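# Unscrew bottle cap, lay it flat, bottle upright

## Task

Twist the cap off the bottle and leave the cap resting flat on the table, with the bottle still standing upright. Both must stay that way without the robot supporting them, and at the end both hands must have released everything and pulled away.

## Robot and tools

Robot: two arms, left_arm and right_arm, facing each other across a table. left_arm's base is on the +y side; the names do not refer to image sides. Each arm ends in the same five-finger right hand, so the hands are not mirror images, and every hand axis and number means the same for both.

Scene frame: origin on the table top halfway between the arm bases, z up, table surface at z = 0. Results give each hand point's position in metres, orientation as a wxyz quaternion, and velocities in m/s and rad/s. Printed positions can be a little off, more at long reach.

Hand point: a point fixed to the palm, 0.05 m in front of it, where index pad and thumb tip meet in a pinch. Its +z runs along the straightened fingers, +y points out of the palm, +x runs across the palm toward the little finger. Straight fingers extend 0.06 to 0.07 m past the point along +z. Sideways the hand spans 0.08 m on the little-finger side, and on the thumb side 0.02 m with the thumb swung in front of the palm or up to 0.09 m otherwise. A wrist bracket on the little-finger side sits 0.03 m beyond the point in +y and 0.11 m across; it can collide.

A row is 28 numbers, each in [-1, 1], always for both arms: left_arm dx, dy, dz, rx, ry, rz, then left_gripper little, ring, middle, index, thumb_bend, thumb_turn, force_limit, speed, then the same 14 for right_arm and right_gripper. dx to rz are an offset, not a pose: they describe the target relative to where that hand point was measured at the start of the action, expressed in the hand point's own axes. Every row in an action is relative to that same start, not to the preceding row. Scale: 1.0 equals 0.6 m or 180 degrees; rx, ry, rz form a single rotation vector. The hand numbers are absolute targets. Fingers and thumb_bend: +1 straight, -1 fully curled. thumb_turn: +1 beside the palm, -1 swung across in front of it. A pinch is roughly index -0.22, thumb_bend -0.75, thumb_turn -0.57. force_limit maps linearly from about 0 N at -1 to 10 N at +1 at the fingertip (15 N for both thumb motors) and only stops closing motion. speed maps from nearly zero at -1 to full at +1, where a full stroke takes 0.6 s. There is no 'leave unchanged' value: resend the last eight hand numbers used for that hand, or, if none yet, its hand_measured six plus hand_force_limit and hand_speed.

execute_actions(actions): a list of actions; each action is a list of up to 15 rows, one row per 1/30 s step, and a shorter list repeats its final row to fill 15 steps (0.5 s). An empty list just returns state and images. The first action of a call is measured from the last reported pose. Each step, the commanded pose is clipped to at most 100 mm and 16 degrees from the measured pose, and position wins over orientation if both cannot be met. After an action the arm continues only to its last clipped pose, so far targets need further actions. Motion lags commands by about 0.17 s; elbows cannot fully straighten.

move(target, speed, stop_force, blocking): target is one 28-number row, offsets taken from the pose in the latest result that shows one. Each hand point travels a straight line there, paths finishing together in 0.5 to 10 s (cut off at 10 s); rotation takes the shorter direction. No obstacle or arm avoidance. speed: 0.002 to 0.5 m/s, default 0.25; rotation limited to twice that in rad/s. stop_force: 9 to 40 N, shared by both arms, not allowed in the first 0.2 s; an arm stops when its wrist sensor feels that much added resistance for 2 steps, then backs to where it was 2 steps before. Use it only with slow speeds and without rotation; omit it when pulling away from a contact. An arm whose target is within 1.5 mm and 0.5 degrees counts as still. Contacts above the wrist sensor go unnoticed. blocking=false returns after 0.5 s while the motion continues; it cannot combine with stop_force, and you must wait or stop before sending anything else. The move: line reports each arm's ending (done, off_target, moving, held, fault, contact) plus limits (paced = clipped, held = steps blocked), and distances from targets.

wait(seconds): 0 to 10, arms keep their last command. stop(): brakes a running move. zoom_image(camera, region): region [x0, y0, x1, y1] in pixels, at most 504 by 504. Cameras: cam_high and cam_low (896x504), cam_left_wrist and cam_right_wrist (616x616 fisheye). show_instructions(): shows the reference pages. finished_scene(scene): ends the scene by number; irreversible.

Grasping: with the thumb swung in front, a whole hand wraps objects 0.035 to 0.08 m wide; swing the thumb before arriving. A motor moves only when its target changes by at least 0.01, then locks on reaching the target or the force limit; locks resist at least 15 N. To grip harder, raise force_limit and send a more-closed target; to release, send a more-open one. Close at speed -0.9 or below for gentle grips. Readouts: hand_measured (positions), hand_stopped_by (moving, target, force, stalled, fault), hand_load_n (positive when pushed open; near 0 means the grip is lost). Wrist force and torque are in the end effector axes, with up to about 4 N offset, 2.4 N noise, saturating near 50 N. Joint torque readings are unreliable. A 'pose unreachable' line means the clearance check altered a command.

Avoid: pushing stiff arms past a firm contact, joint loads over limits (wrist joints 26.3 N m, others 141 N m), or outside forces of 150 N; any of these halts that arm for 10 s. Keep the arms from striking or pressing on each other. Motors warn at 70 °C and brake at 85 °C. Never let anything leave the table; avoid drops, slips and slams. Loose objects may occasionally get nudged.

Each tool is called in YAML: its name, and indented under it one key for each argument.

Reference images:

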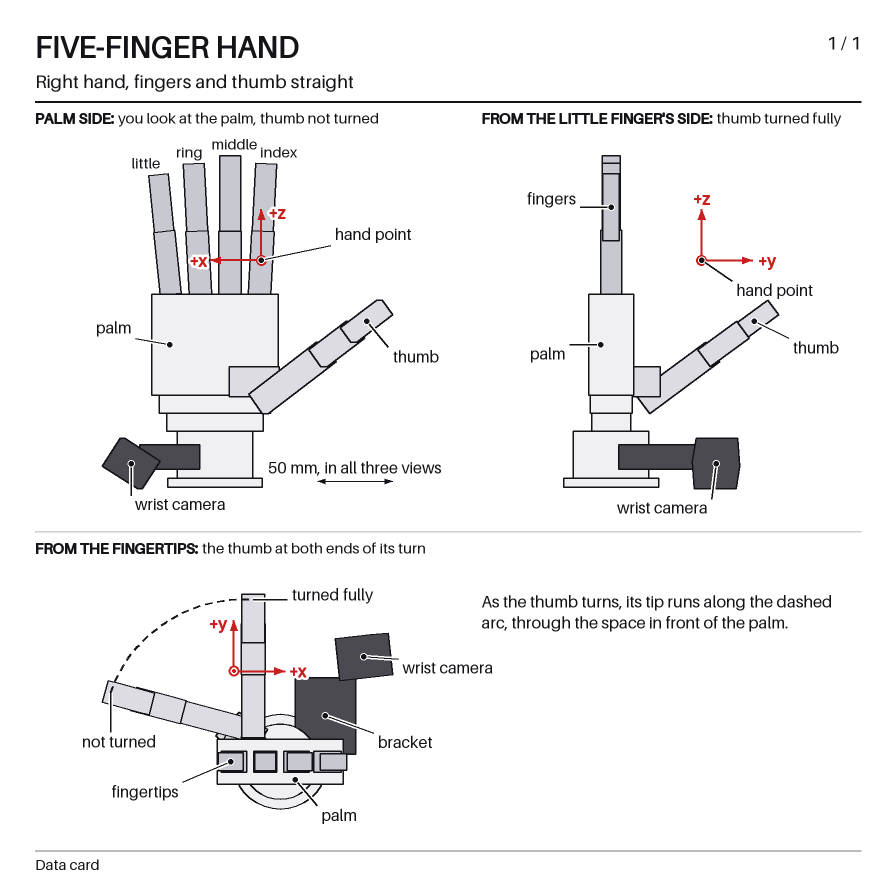

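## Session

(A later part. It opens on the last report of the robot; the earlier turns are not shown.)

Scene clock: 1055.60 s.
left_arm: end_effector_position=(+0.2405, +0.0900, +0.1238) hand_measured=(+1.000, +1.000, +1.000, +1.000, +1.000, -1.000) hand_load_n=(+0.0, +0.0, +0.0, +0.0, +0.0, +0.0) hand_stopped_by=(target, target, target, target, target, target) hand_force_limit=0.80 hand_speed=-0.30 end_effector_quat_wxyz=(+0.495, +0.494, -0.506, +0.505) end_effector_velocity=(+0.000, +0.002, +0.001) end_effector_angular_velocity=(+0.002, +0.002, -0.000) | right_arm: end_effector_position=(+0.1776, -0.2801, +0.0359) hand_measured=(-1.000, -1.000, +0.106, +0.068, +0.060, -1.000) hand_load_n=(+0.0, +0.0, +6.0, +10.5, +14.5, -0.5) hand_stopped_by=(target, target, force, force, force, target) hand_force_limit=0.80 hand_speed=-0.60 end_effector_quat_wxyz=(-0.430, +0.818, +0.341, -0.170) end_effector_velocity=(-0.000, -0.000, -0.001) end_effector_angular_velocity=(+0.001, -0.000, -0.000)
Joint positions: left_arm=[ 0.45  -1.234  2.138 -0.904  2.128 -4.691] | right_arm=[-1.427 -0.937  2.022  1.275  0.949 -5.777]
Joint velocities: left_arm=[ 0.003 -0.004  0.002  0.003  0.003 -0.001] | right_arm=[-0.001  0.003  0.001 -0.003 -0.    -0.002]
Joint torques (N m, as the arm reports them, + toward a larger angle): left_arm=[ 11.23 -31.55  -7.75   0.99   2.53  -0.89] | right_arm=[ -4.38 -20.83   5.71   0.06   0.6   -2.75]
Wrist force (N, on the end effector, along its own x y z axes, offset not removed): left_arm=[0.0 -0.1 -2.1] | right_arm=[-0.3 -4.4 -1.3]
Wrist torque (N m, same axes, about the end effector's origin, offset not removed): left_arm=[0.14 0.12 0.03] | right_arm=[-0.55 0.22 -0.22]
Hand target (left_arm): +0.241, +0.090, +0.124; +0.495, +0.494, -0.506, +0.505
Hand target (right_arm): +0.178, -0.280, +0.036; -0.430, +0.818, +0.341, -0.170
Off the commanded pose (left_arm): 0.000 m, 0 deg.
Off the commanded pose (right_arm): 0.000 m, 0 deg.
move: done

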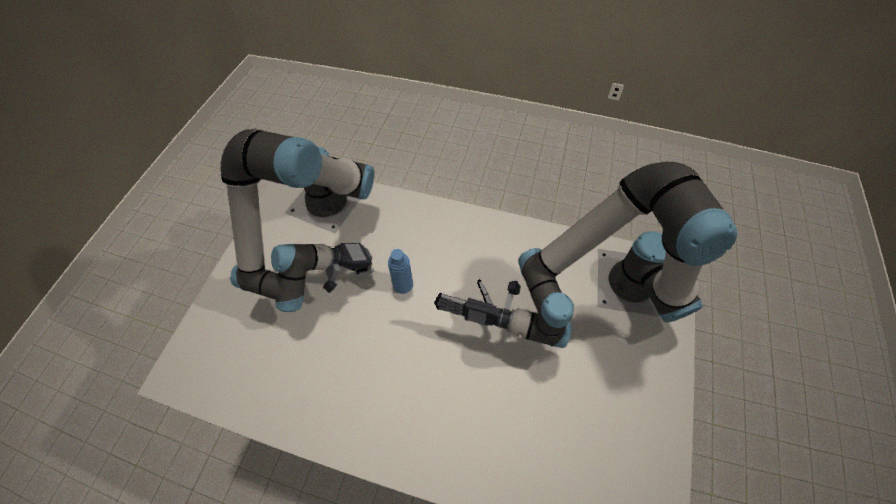

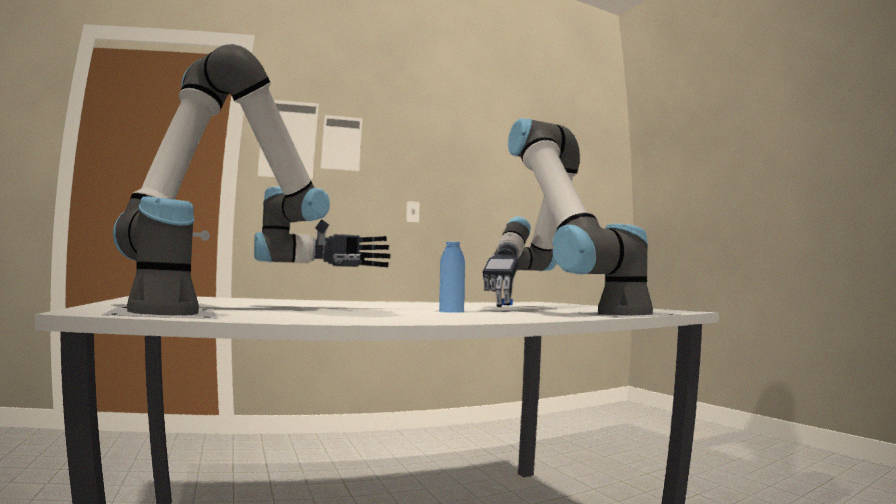

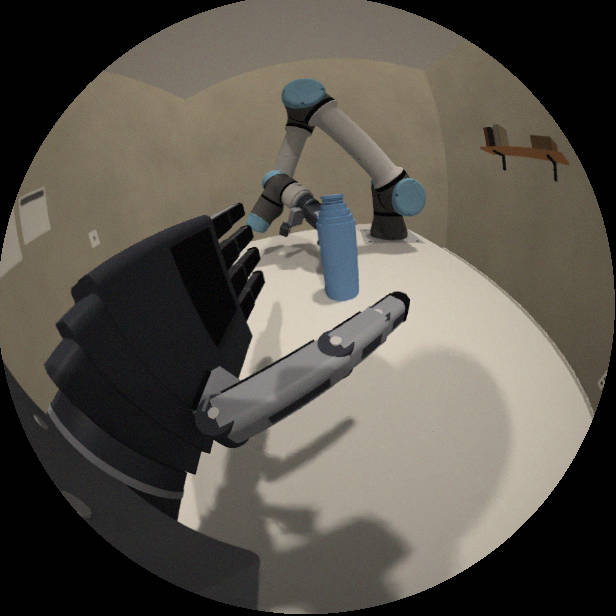

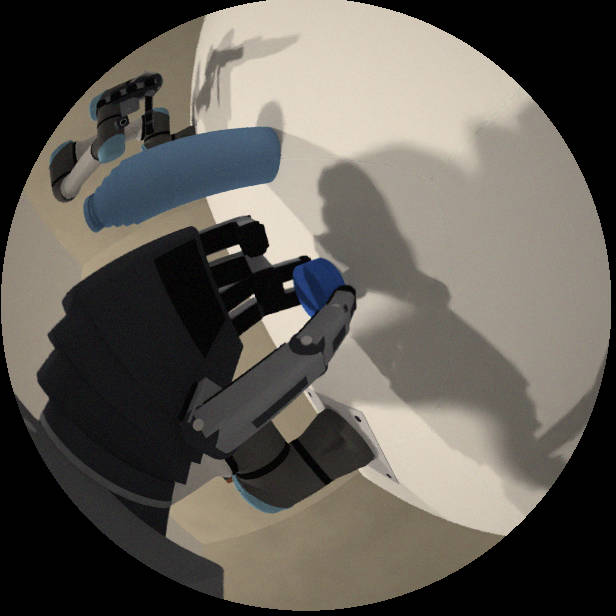

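move:
  target: [0,0,0,0,0,0,1,1,1,1,1,-1,0.8,-0.3, 0,0.0193,0.0131,0,0,0,-1,-1,-0.3,-0.3,-0.8,-1,0.8,-0.6]
  speed: 0.01
  stop_force: 9

zoom_image:
  camera: "cam_low"
  region: [460, 250, 560, 330]

Scene clock: 1066.23 s.
left_arm: end_effector_position=(+0.2405, +0.0900, +0.1238) hand_measured=(+1.000, +1.000, +1.000, +1.000, +1.000, -1.000) hand_load_n=(+0.0, +0.0, +0.0, +0.0, +0.0, +0.0) hand_stopped_by=(target, target, target, target, target, target) hand_force_limit=0.80 hand_speed=-0.30 end_effector_quat_wxyz=(+0.495, +0.494, -0.506, +0.505) end_effector_velocity=(+0.000, -0.001, +0.001) end_effector_angular_velocity=(-0.002, -0.002, -0.001) | right_arm: end_effector_position=(+0.1778, -0.2801, +0.0221) hand_measured=(-1.000, -1.000, +0.106, +0.068, +0.060, -1.000) hand_load_n=(+0.0, +0.0, +5.5, +10.5, +15.0, -0.5) hand_stopped_by=(target, target, force, force, force, target) hand_force_limit=0.80 hand_speed=-0.60 end_effector_quat_wxyz=(-0.430, +0.818, +0.341, -0.170) end_effector_velocity=(+0.000, +0.000, -0.002) end_effector_angular_velocity=(+0.001, -0.000, +0.000)
Joint positions: left_arm=[ 0.45  -1.234  2.138 -0.904  2.128 -4.691] | right_arm=[-1.427 -0.905  2.02   1.245  0.949 -5.778]
Joint velocities: left_arm=[-0.001 -0.    -0.002  0.    -0.     0.   ] | right_arm=[ 0.     0.005 -0.002 -0.003 -0.    -0.001]
Joint torques (N m, as the arm reports them, + toward a larger angle): left_arm=[-11.62 -18.28 -21.77  -3.46  -2.13  -1.42] | right_arm=[  7.45 -20.53 -20.71  -1.42  -1.58   1.45]
Wrist force (N, on the end effector, along its own x y z axes, offset not removed): left_arm=[-0.2 -1.7 1.5] | right_arm=[0.0 -8.6 -5.0]
Wrist torque (N m, same axes, about the end effector's origin, offset not removed): left_arm=[-0.37 -0.05 0.00] | right_arm=[-0.40 0.25 -0.28]
Hand target (left_arm): +0.240, +0.090, +0.124; +0.495, +0.494, -0.506, +0.505
Hand target (right_arm): +0.178, -0.280, +0.022; -0.430, +0.818, +0.341, -0.170
Off the commanded pose (left_arm): 0.000 m, 0 deg.
Off the commanded pose (right_arm): 0.000 m, 0 deg.
move: done

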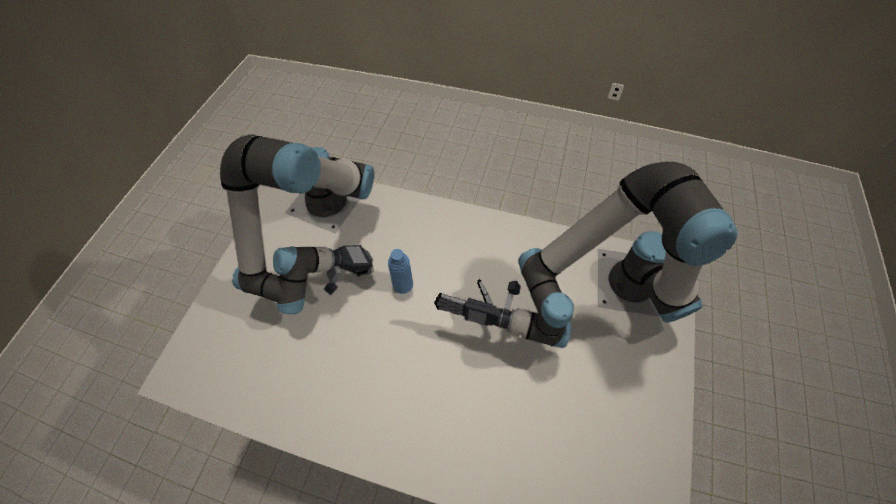

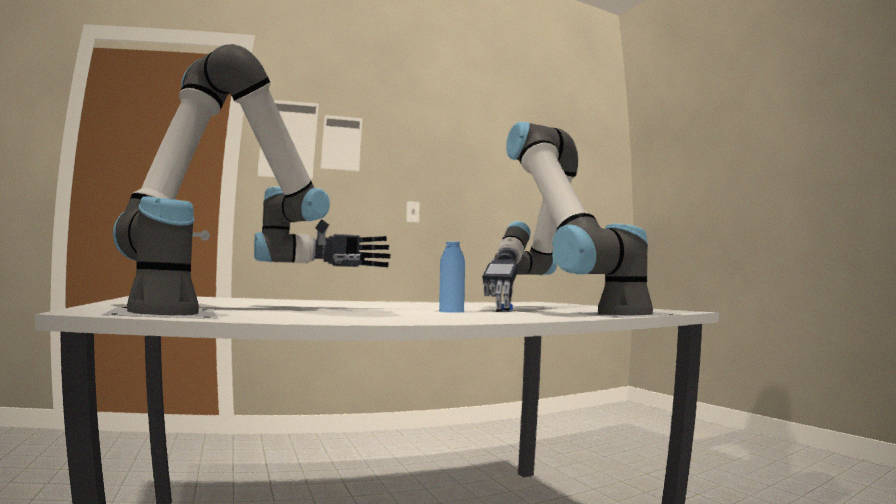

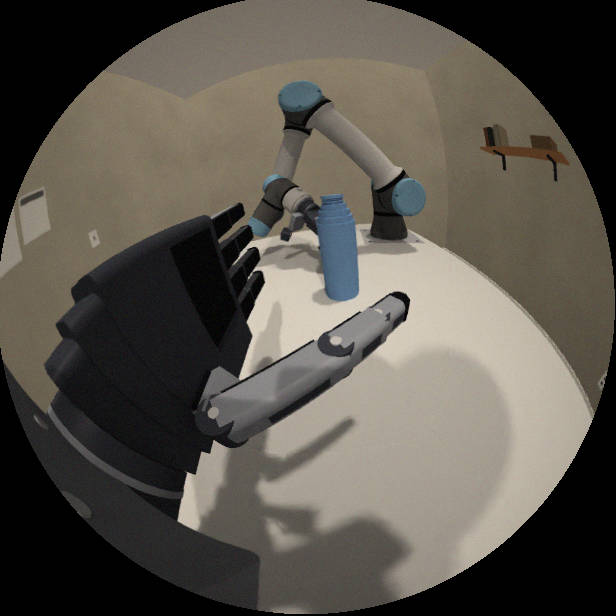

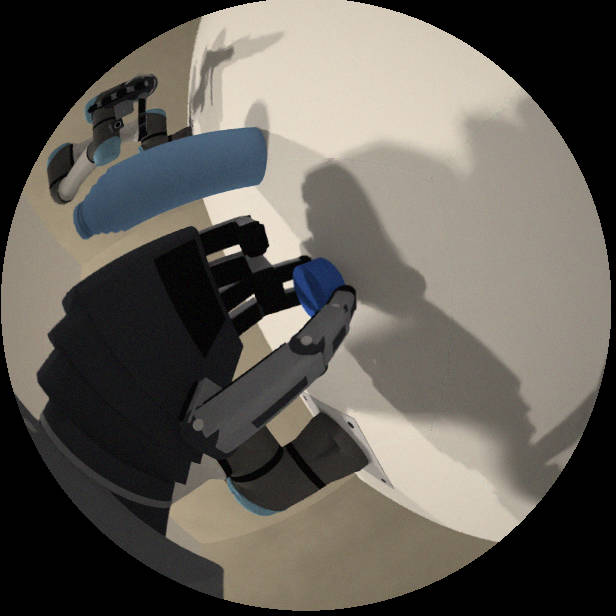

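Region (460, 250, 560, 330) of cam_low's 896x504 image, scaled by 5.040, with more detail than that image has; it fills the top 403 rows of this view, and the rest is white.

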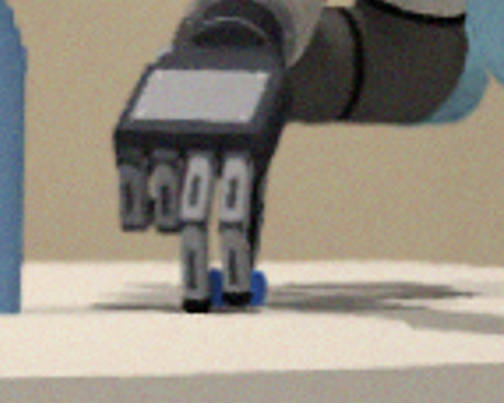

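move:
  target: [0,0,0,0,0,0,1,1,1,1,1,-1,0.8,-0.3, 0,0,0,0,0,0,-1,-1,0.4,0.4,0.13,-1,0.8,-0.6]
  speed: 0.05

move:
  target: [0,0,0,0,0,0,1,1,1,1,1,-1,0.8,-0.3, 0,-0.0825,-0.1002,0,0,0,-1,-1,0.4,0.4,0.13,-1,0.8,-0.6]
  speed: 0.15

zoom_image:
  camera: "cam_low"
  region: [420, 230, 560, 330]

Scene clock: 1077.30 s.
left_arm: end_effector_position=(+0.2405, +0.0900, +0.1238) hand_measured=(+1.000, +1.000, +1.000, +1.000, +1.000, -1.000) hand_load_n=(+0.0, +0.0, +0.0, +0.0, +0.0, +0.0) hand_stopped_by=(target, target, target, target, target, target) hand_force_limit=0.80 hand_speed=-0.30 end_effector_quat_wxyz=(+0.495, +0.494, -0.506, +0.505) end_effector_velocity=(+0.000, +0.000, +0.000) end_effector_angular_velocity=(-0.001, -0.000, +0.001) | right_arm: end_effector_position=(+0.1778, -0.2801, +0.0221) hand_measured=(-1.000, -1.000, +0.400, +0.400, +0.130, -1.000) hand_load_n=(+0.0, +0.0, +0.0, +0.0, +0.0, +0.0) hand_stopped_by=(target, target, target, target, target, target) hand_force_limit=0.80 hand_speed=-0.60 end_effector_quat_wxyz=(-0.430, +0.818, +0.341, -0.170) end_effector_velocity=(+0.000, +0.000, +0.000) end_effector_angular_velocity=(+0.001, -0.000, -0.001)
Joint positions: left_arm=[ 0.45  -1.234  2.138 -0.904  2.128 -4.691] | right_arm=[-1.427 -0.905  2.02   1.245  0.949 -5.777]
Joint velocities: left_arm=[ 0.001  0.    -0.    -0.001  0.    -0.   ] | right_arm=[ 0.    -0.001  0.     0.    -0.001  0.   ]
Joint torques (N m, as the arm reports them, + toward a larger angle): left_arm=[-10.68 -19.16 -21.13  -3.21  -1.88  -0.01] | right_arm=[  4.54 -44.07  -3.44   5.26  -2.25  -0.32]
Wrist force (N, on the end effector, along its own x y z axes, offset not removed): left_arm=[-1.9 -1.5 -1.2] | right_arm=[1.6 -4.4 -2.4]
Wrist torque (N m, same axes, about the end effector's origin, offset not removed): left_arm=[-0.15 0.28 -0.08] | right_arm=[-0.38 -0.03 -0.09]
Hand target (left_arm): +0.240, +0.090, +0.124; +0.495, +0.494, -0.506, +0.505
Hand target (right_arm): +0.178, -0.280, +0.022; -0.430, +0.818, +0.341, -0.170
Off the commanded pose (left_arm): 0.000 m, 0 deg.
Off the commanded pose (right_arm): 0.000 m, 0 deg.
move: done

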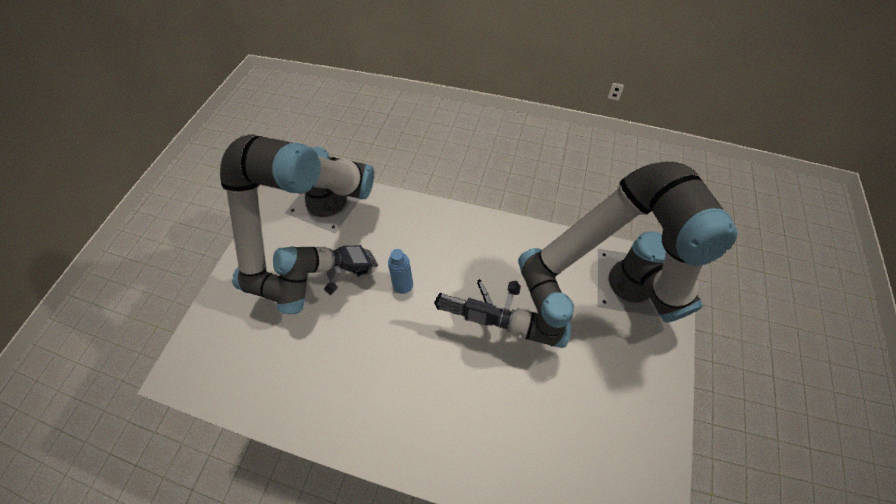

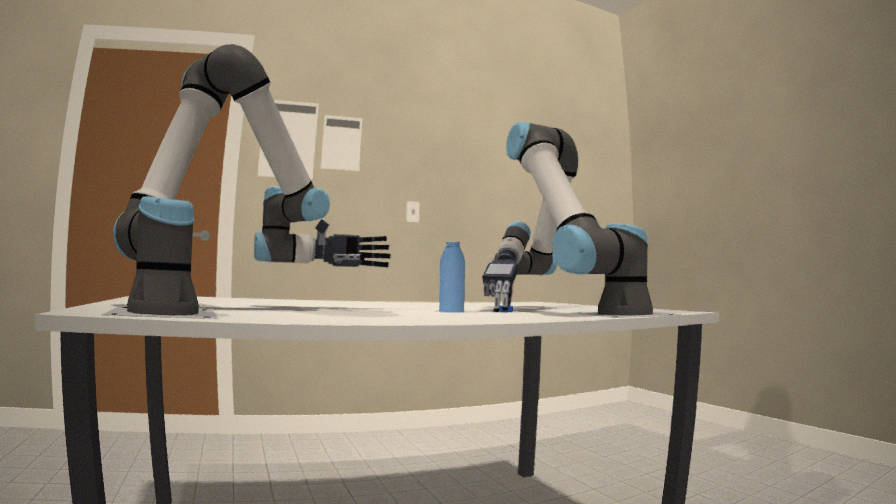

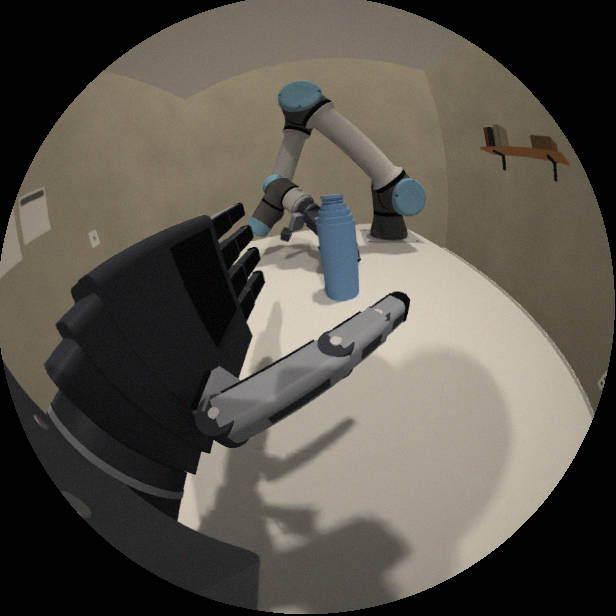

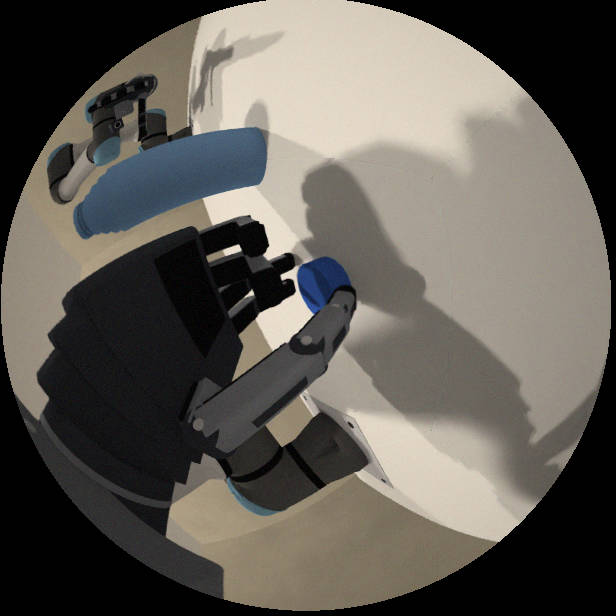

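Scene clock: 1078.37 s.
left_arm: end_effector_position=(+0.2405, +0.0900, +0.1238) hand_measured=(+1.000, +1.000, +1.000, +1.000, +1.000, -1.000) hand_load_n=(+0.0, +0.0, +0.0, +0.0, +0.0, +0.0) hand_stopped_by=(target, target, target, target, target, target) hand_force_limit=0.80 hand_speed=-0.30 end_effector_quat_wxyz=(+0.495, +0.494, -0.506, +0.505) end_effector_velocity=(+0.000, +0.001, -0.001) end_effector_angular_velocity=(+0.001, +0.001, +0.001) | right_arm: end_effector_position=(+0.1919, -0.2956, +0.0970) hand_measured=(-1.000, -1.000, +0.400, +0.400, +0.130, -1.000) hand_load_n=(+0.0, +0.0, +0.0, +0.0, +0.0, +0.0) hand_stopped_by=(target, target, target, target, target, target) hand_force_limit=0.80 hand_speed=-0.60 end_effector_quat_wxyz=(-0.430, +0.818, +0.341, -0.170) end_effector_velocity=(+0.000, -0.001, +0.002) end_effector_angular_velocity=(-0.001, +0.001, +0.000)
Joint positions: left_arm=[ 0.45  -1.234  2.138 -0.904  2.128 -4.691] | right_arm=[-1.468 -1.057  1.989  1.448  0.978 -5.812]
Joint velocities: left_arm=[0.001 0.    0.001 0.    0.    0.   ] | right_arm=[-0.002 -0.003 -0.002  0.006  0.002 -0.001]
Joint torques (N m, as the arm reports them, + toward a larger angle): left_arm=[-10.89 -19.02 -21.81  -3.25  -1.79   0.28] | right_arm=[ -5.74 -40.19 -23.53   5.78   0.83  -2.48]
Wrist force (N, on the end effector, along its own x y z axes, offset not removed): left_arm=[-0.5 -1.5 -0.8] | right_arm=[-0.3 -4.9 -2.6]
Wrist torque (N m, same axes, about the end effector's origin, offset not removed): left_arm=[-0.29 0.22 -0.01] | right_arm=[-0.56 0.24 -0.22]
Hand target (left_arm): +0.240, +0.090, +0.124; +0.495, +0.494, -0.506, +0.505
Hand target (right_arm): +0.192, -0.296, +0.097; -0.430, +0.818, +0.341, -0.170
Off the commanded pose (left_arm): 0.000 m, 0 deg.
Off the commanded pose (right_arm): 0.000 m, 0 deg.
move: done

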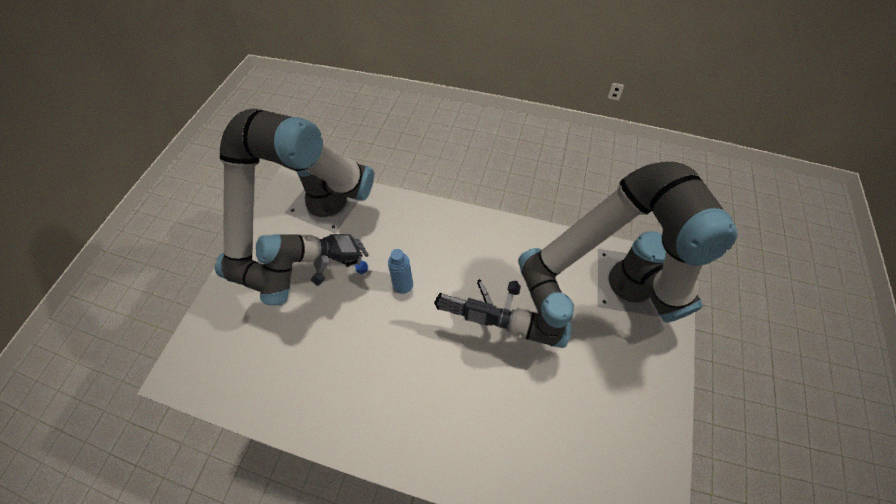

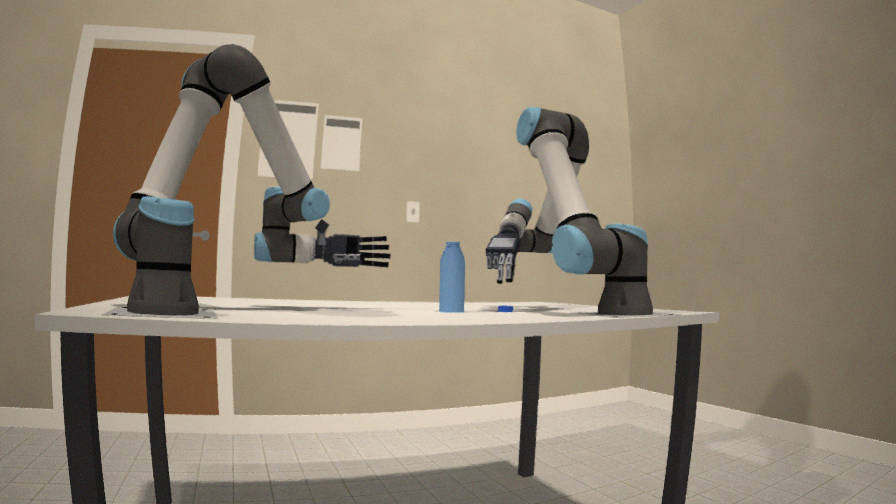

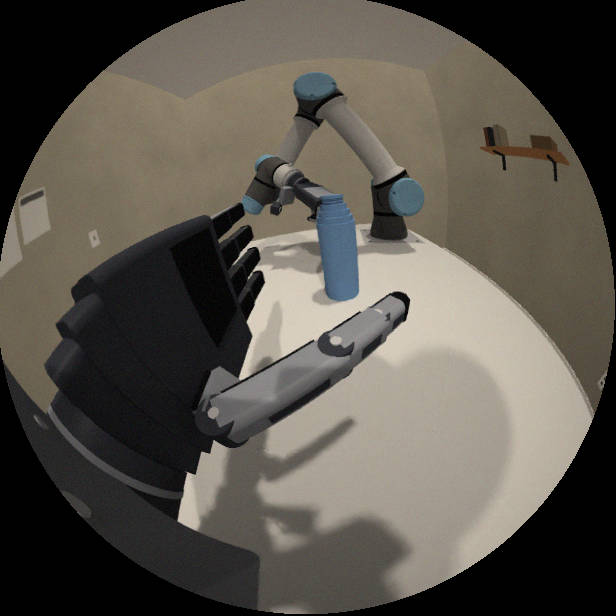

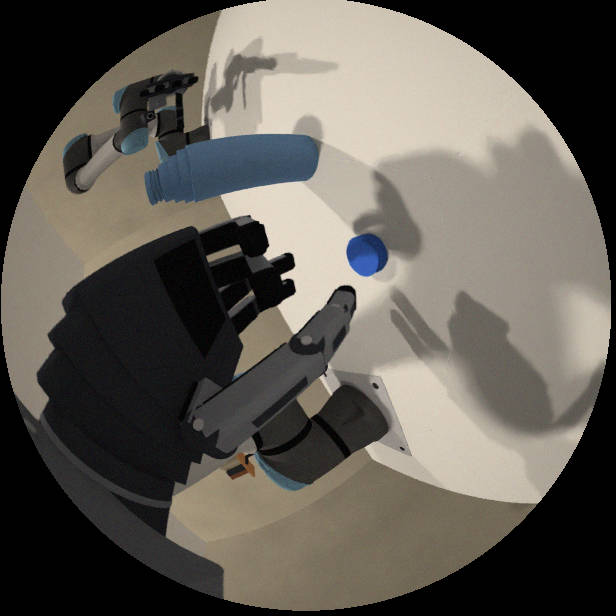

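Region (420, 230, 560, 330) of cam_low's 896x504 image, scaled by 3.600, with more detail than that image has; it fills the top 360 rows of this view, and the rest is white.

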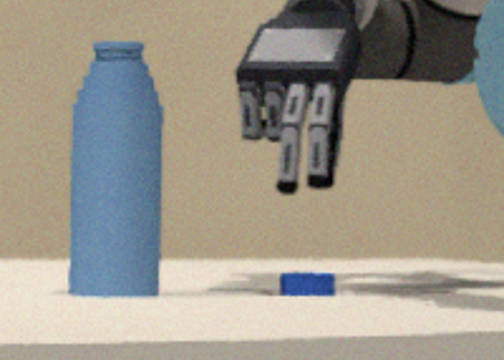

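move:
  target: [0,0,0,0,0,0,1,1,1,1,1,-1,0.8,-0.3, 0,-0.0637,-0.1437,0,0,0,-1,-1,0.4,0.4,0.13,-1,0.8,-0.6]
  speed: 0.3

finished_scene:
  scene: 1

Scene clock: 1086.87 s.
left_arm: end_effector_position=(+0.2405, +0.0900, +0.1238) hand_measured=(+1.000, +1.000, +1.000, +1.000, +1.000, -1.000) hand_load_n=(+0.0, +0.0, +0.0, +0.0, +0.0, +0.0) hand_stopped_by=(target, target, target, target, target, target) hand_force_limit=0.80 hand_speed=-0.30 end_effector_quat_wxyz=(+0.495, +0.494, -0.506, +0.505) end_effector_velocity=(-0.001, -0.000, -0.000) end_effector_angular_velocity=(+0.001, +0.001, -0.002) | right_arm: end_effector_position=(+0.2256, -0.3309, +0.1774) hand_measured=(-1.000, -1.000, +0.400, +0.400, +0.130, -1.000) hand_load_n=(+0.0, +0.0, +0.0, +0.0, +0.0, +0.0) hand_stopped_by=(target, target, target, target, target, target) hand_force_limit=0.80 hand_speed=-0.60 end_effector_quat_wxyz=(-0.430, +0.818, +0.341, -0.170) end_effector_velocity=(+0.001, -0.001, +0.002) end_effector_angular_velocity=(+0.000, -0.000, +0.001)
Joint positions: left_arm=[ 0.45  -1.234  2.138 -0.904  2.128 -4.691] | right_arm=[-1.551 -1.162  1.875  1.702  1.039 -5.878]
Joint velocities: left_arm=[-0.002  0.     0.001 -0.     0.    -0.   ] | right_arm=[-0.002 -0.001 -0.004  0.006  0.001 -0.002]
Joint torques (N m, as the arm reports them, + toward a larger angle): left_arm=[-10.88 -19.18 -21.38  -3.38  -1.79   0.27] | right_arm=[ -5.22 -42.18 -25.47   5.64   0.88  -2.44]
Wrist force (N, on the end effector, along its own x y z axes, offset not removed): left_arm=[-1.6 1.4 -1.2] | right_arm=[-1.0 -2.4 -5.3]
Wrist torque (N m, same axes, about the end effector's origin, offset not removed): left_arm=[0.35 0.36 0.11] | right_arm=[0.05 0.45 -0.23]
Hand target (left_arm): +0.240, +0.090, +0.124; +0.495, +0.494, -0.506, +0.505
Hand target (right_arm): +0.226, -0.331, +0.178; -0.430, +0.818, +0.341, -0.170
Off the commanded pose (left_arm): 0.000 m, 0 deg.
Off the commanded pose (right_arm): 0.000 m, 0 deg.
move: done

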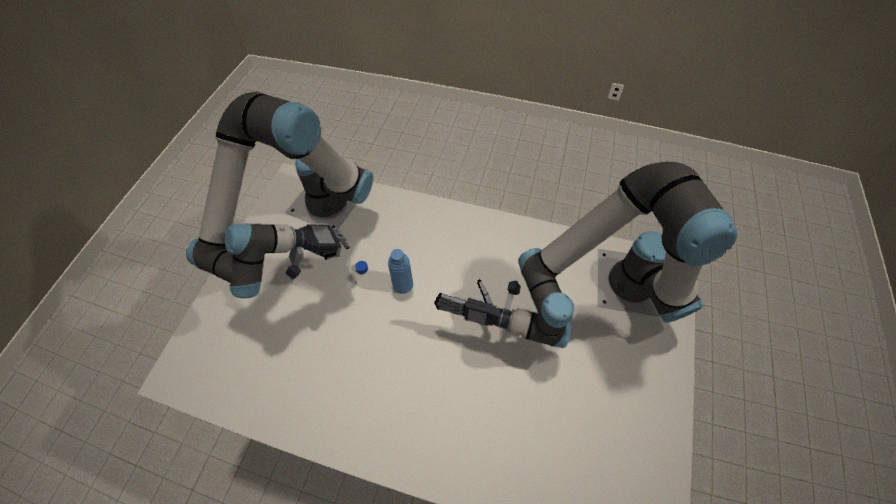

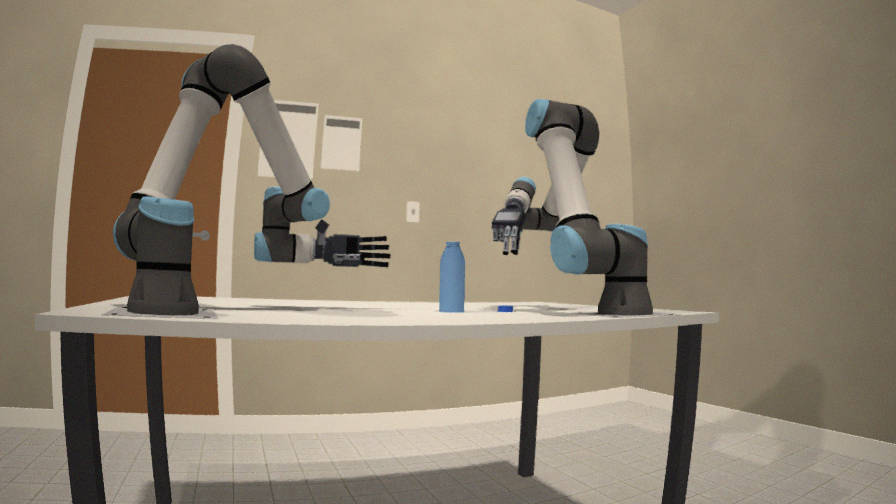

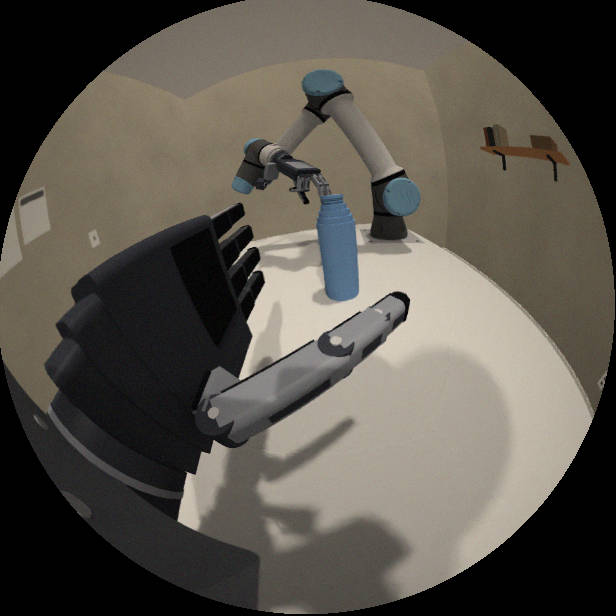

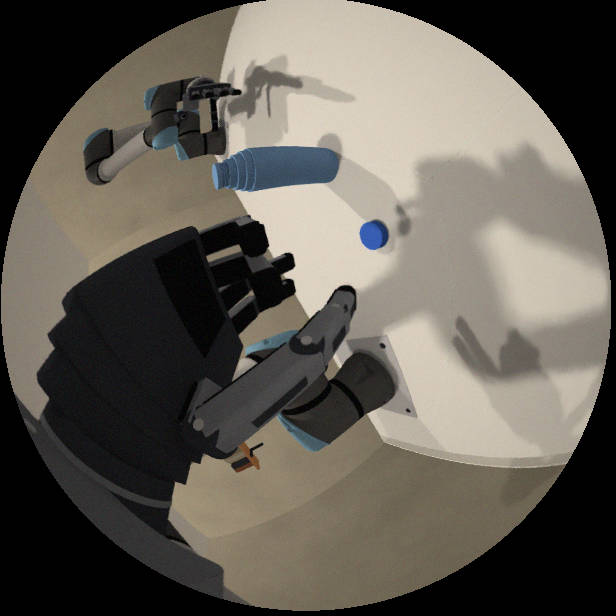

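The scene is finished: the task was done.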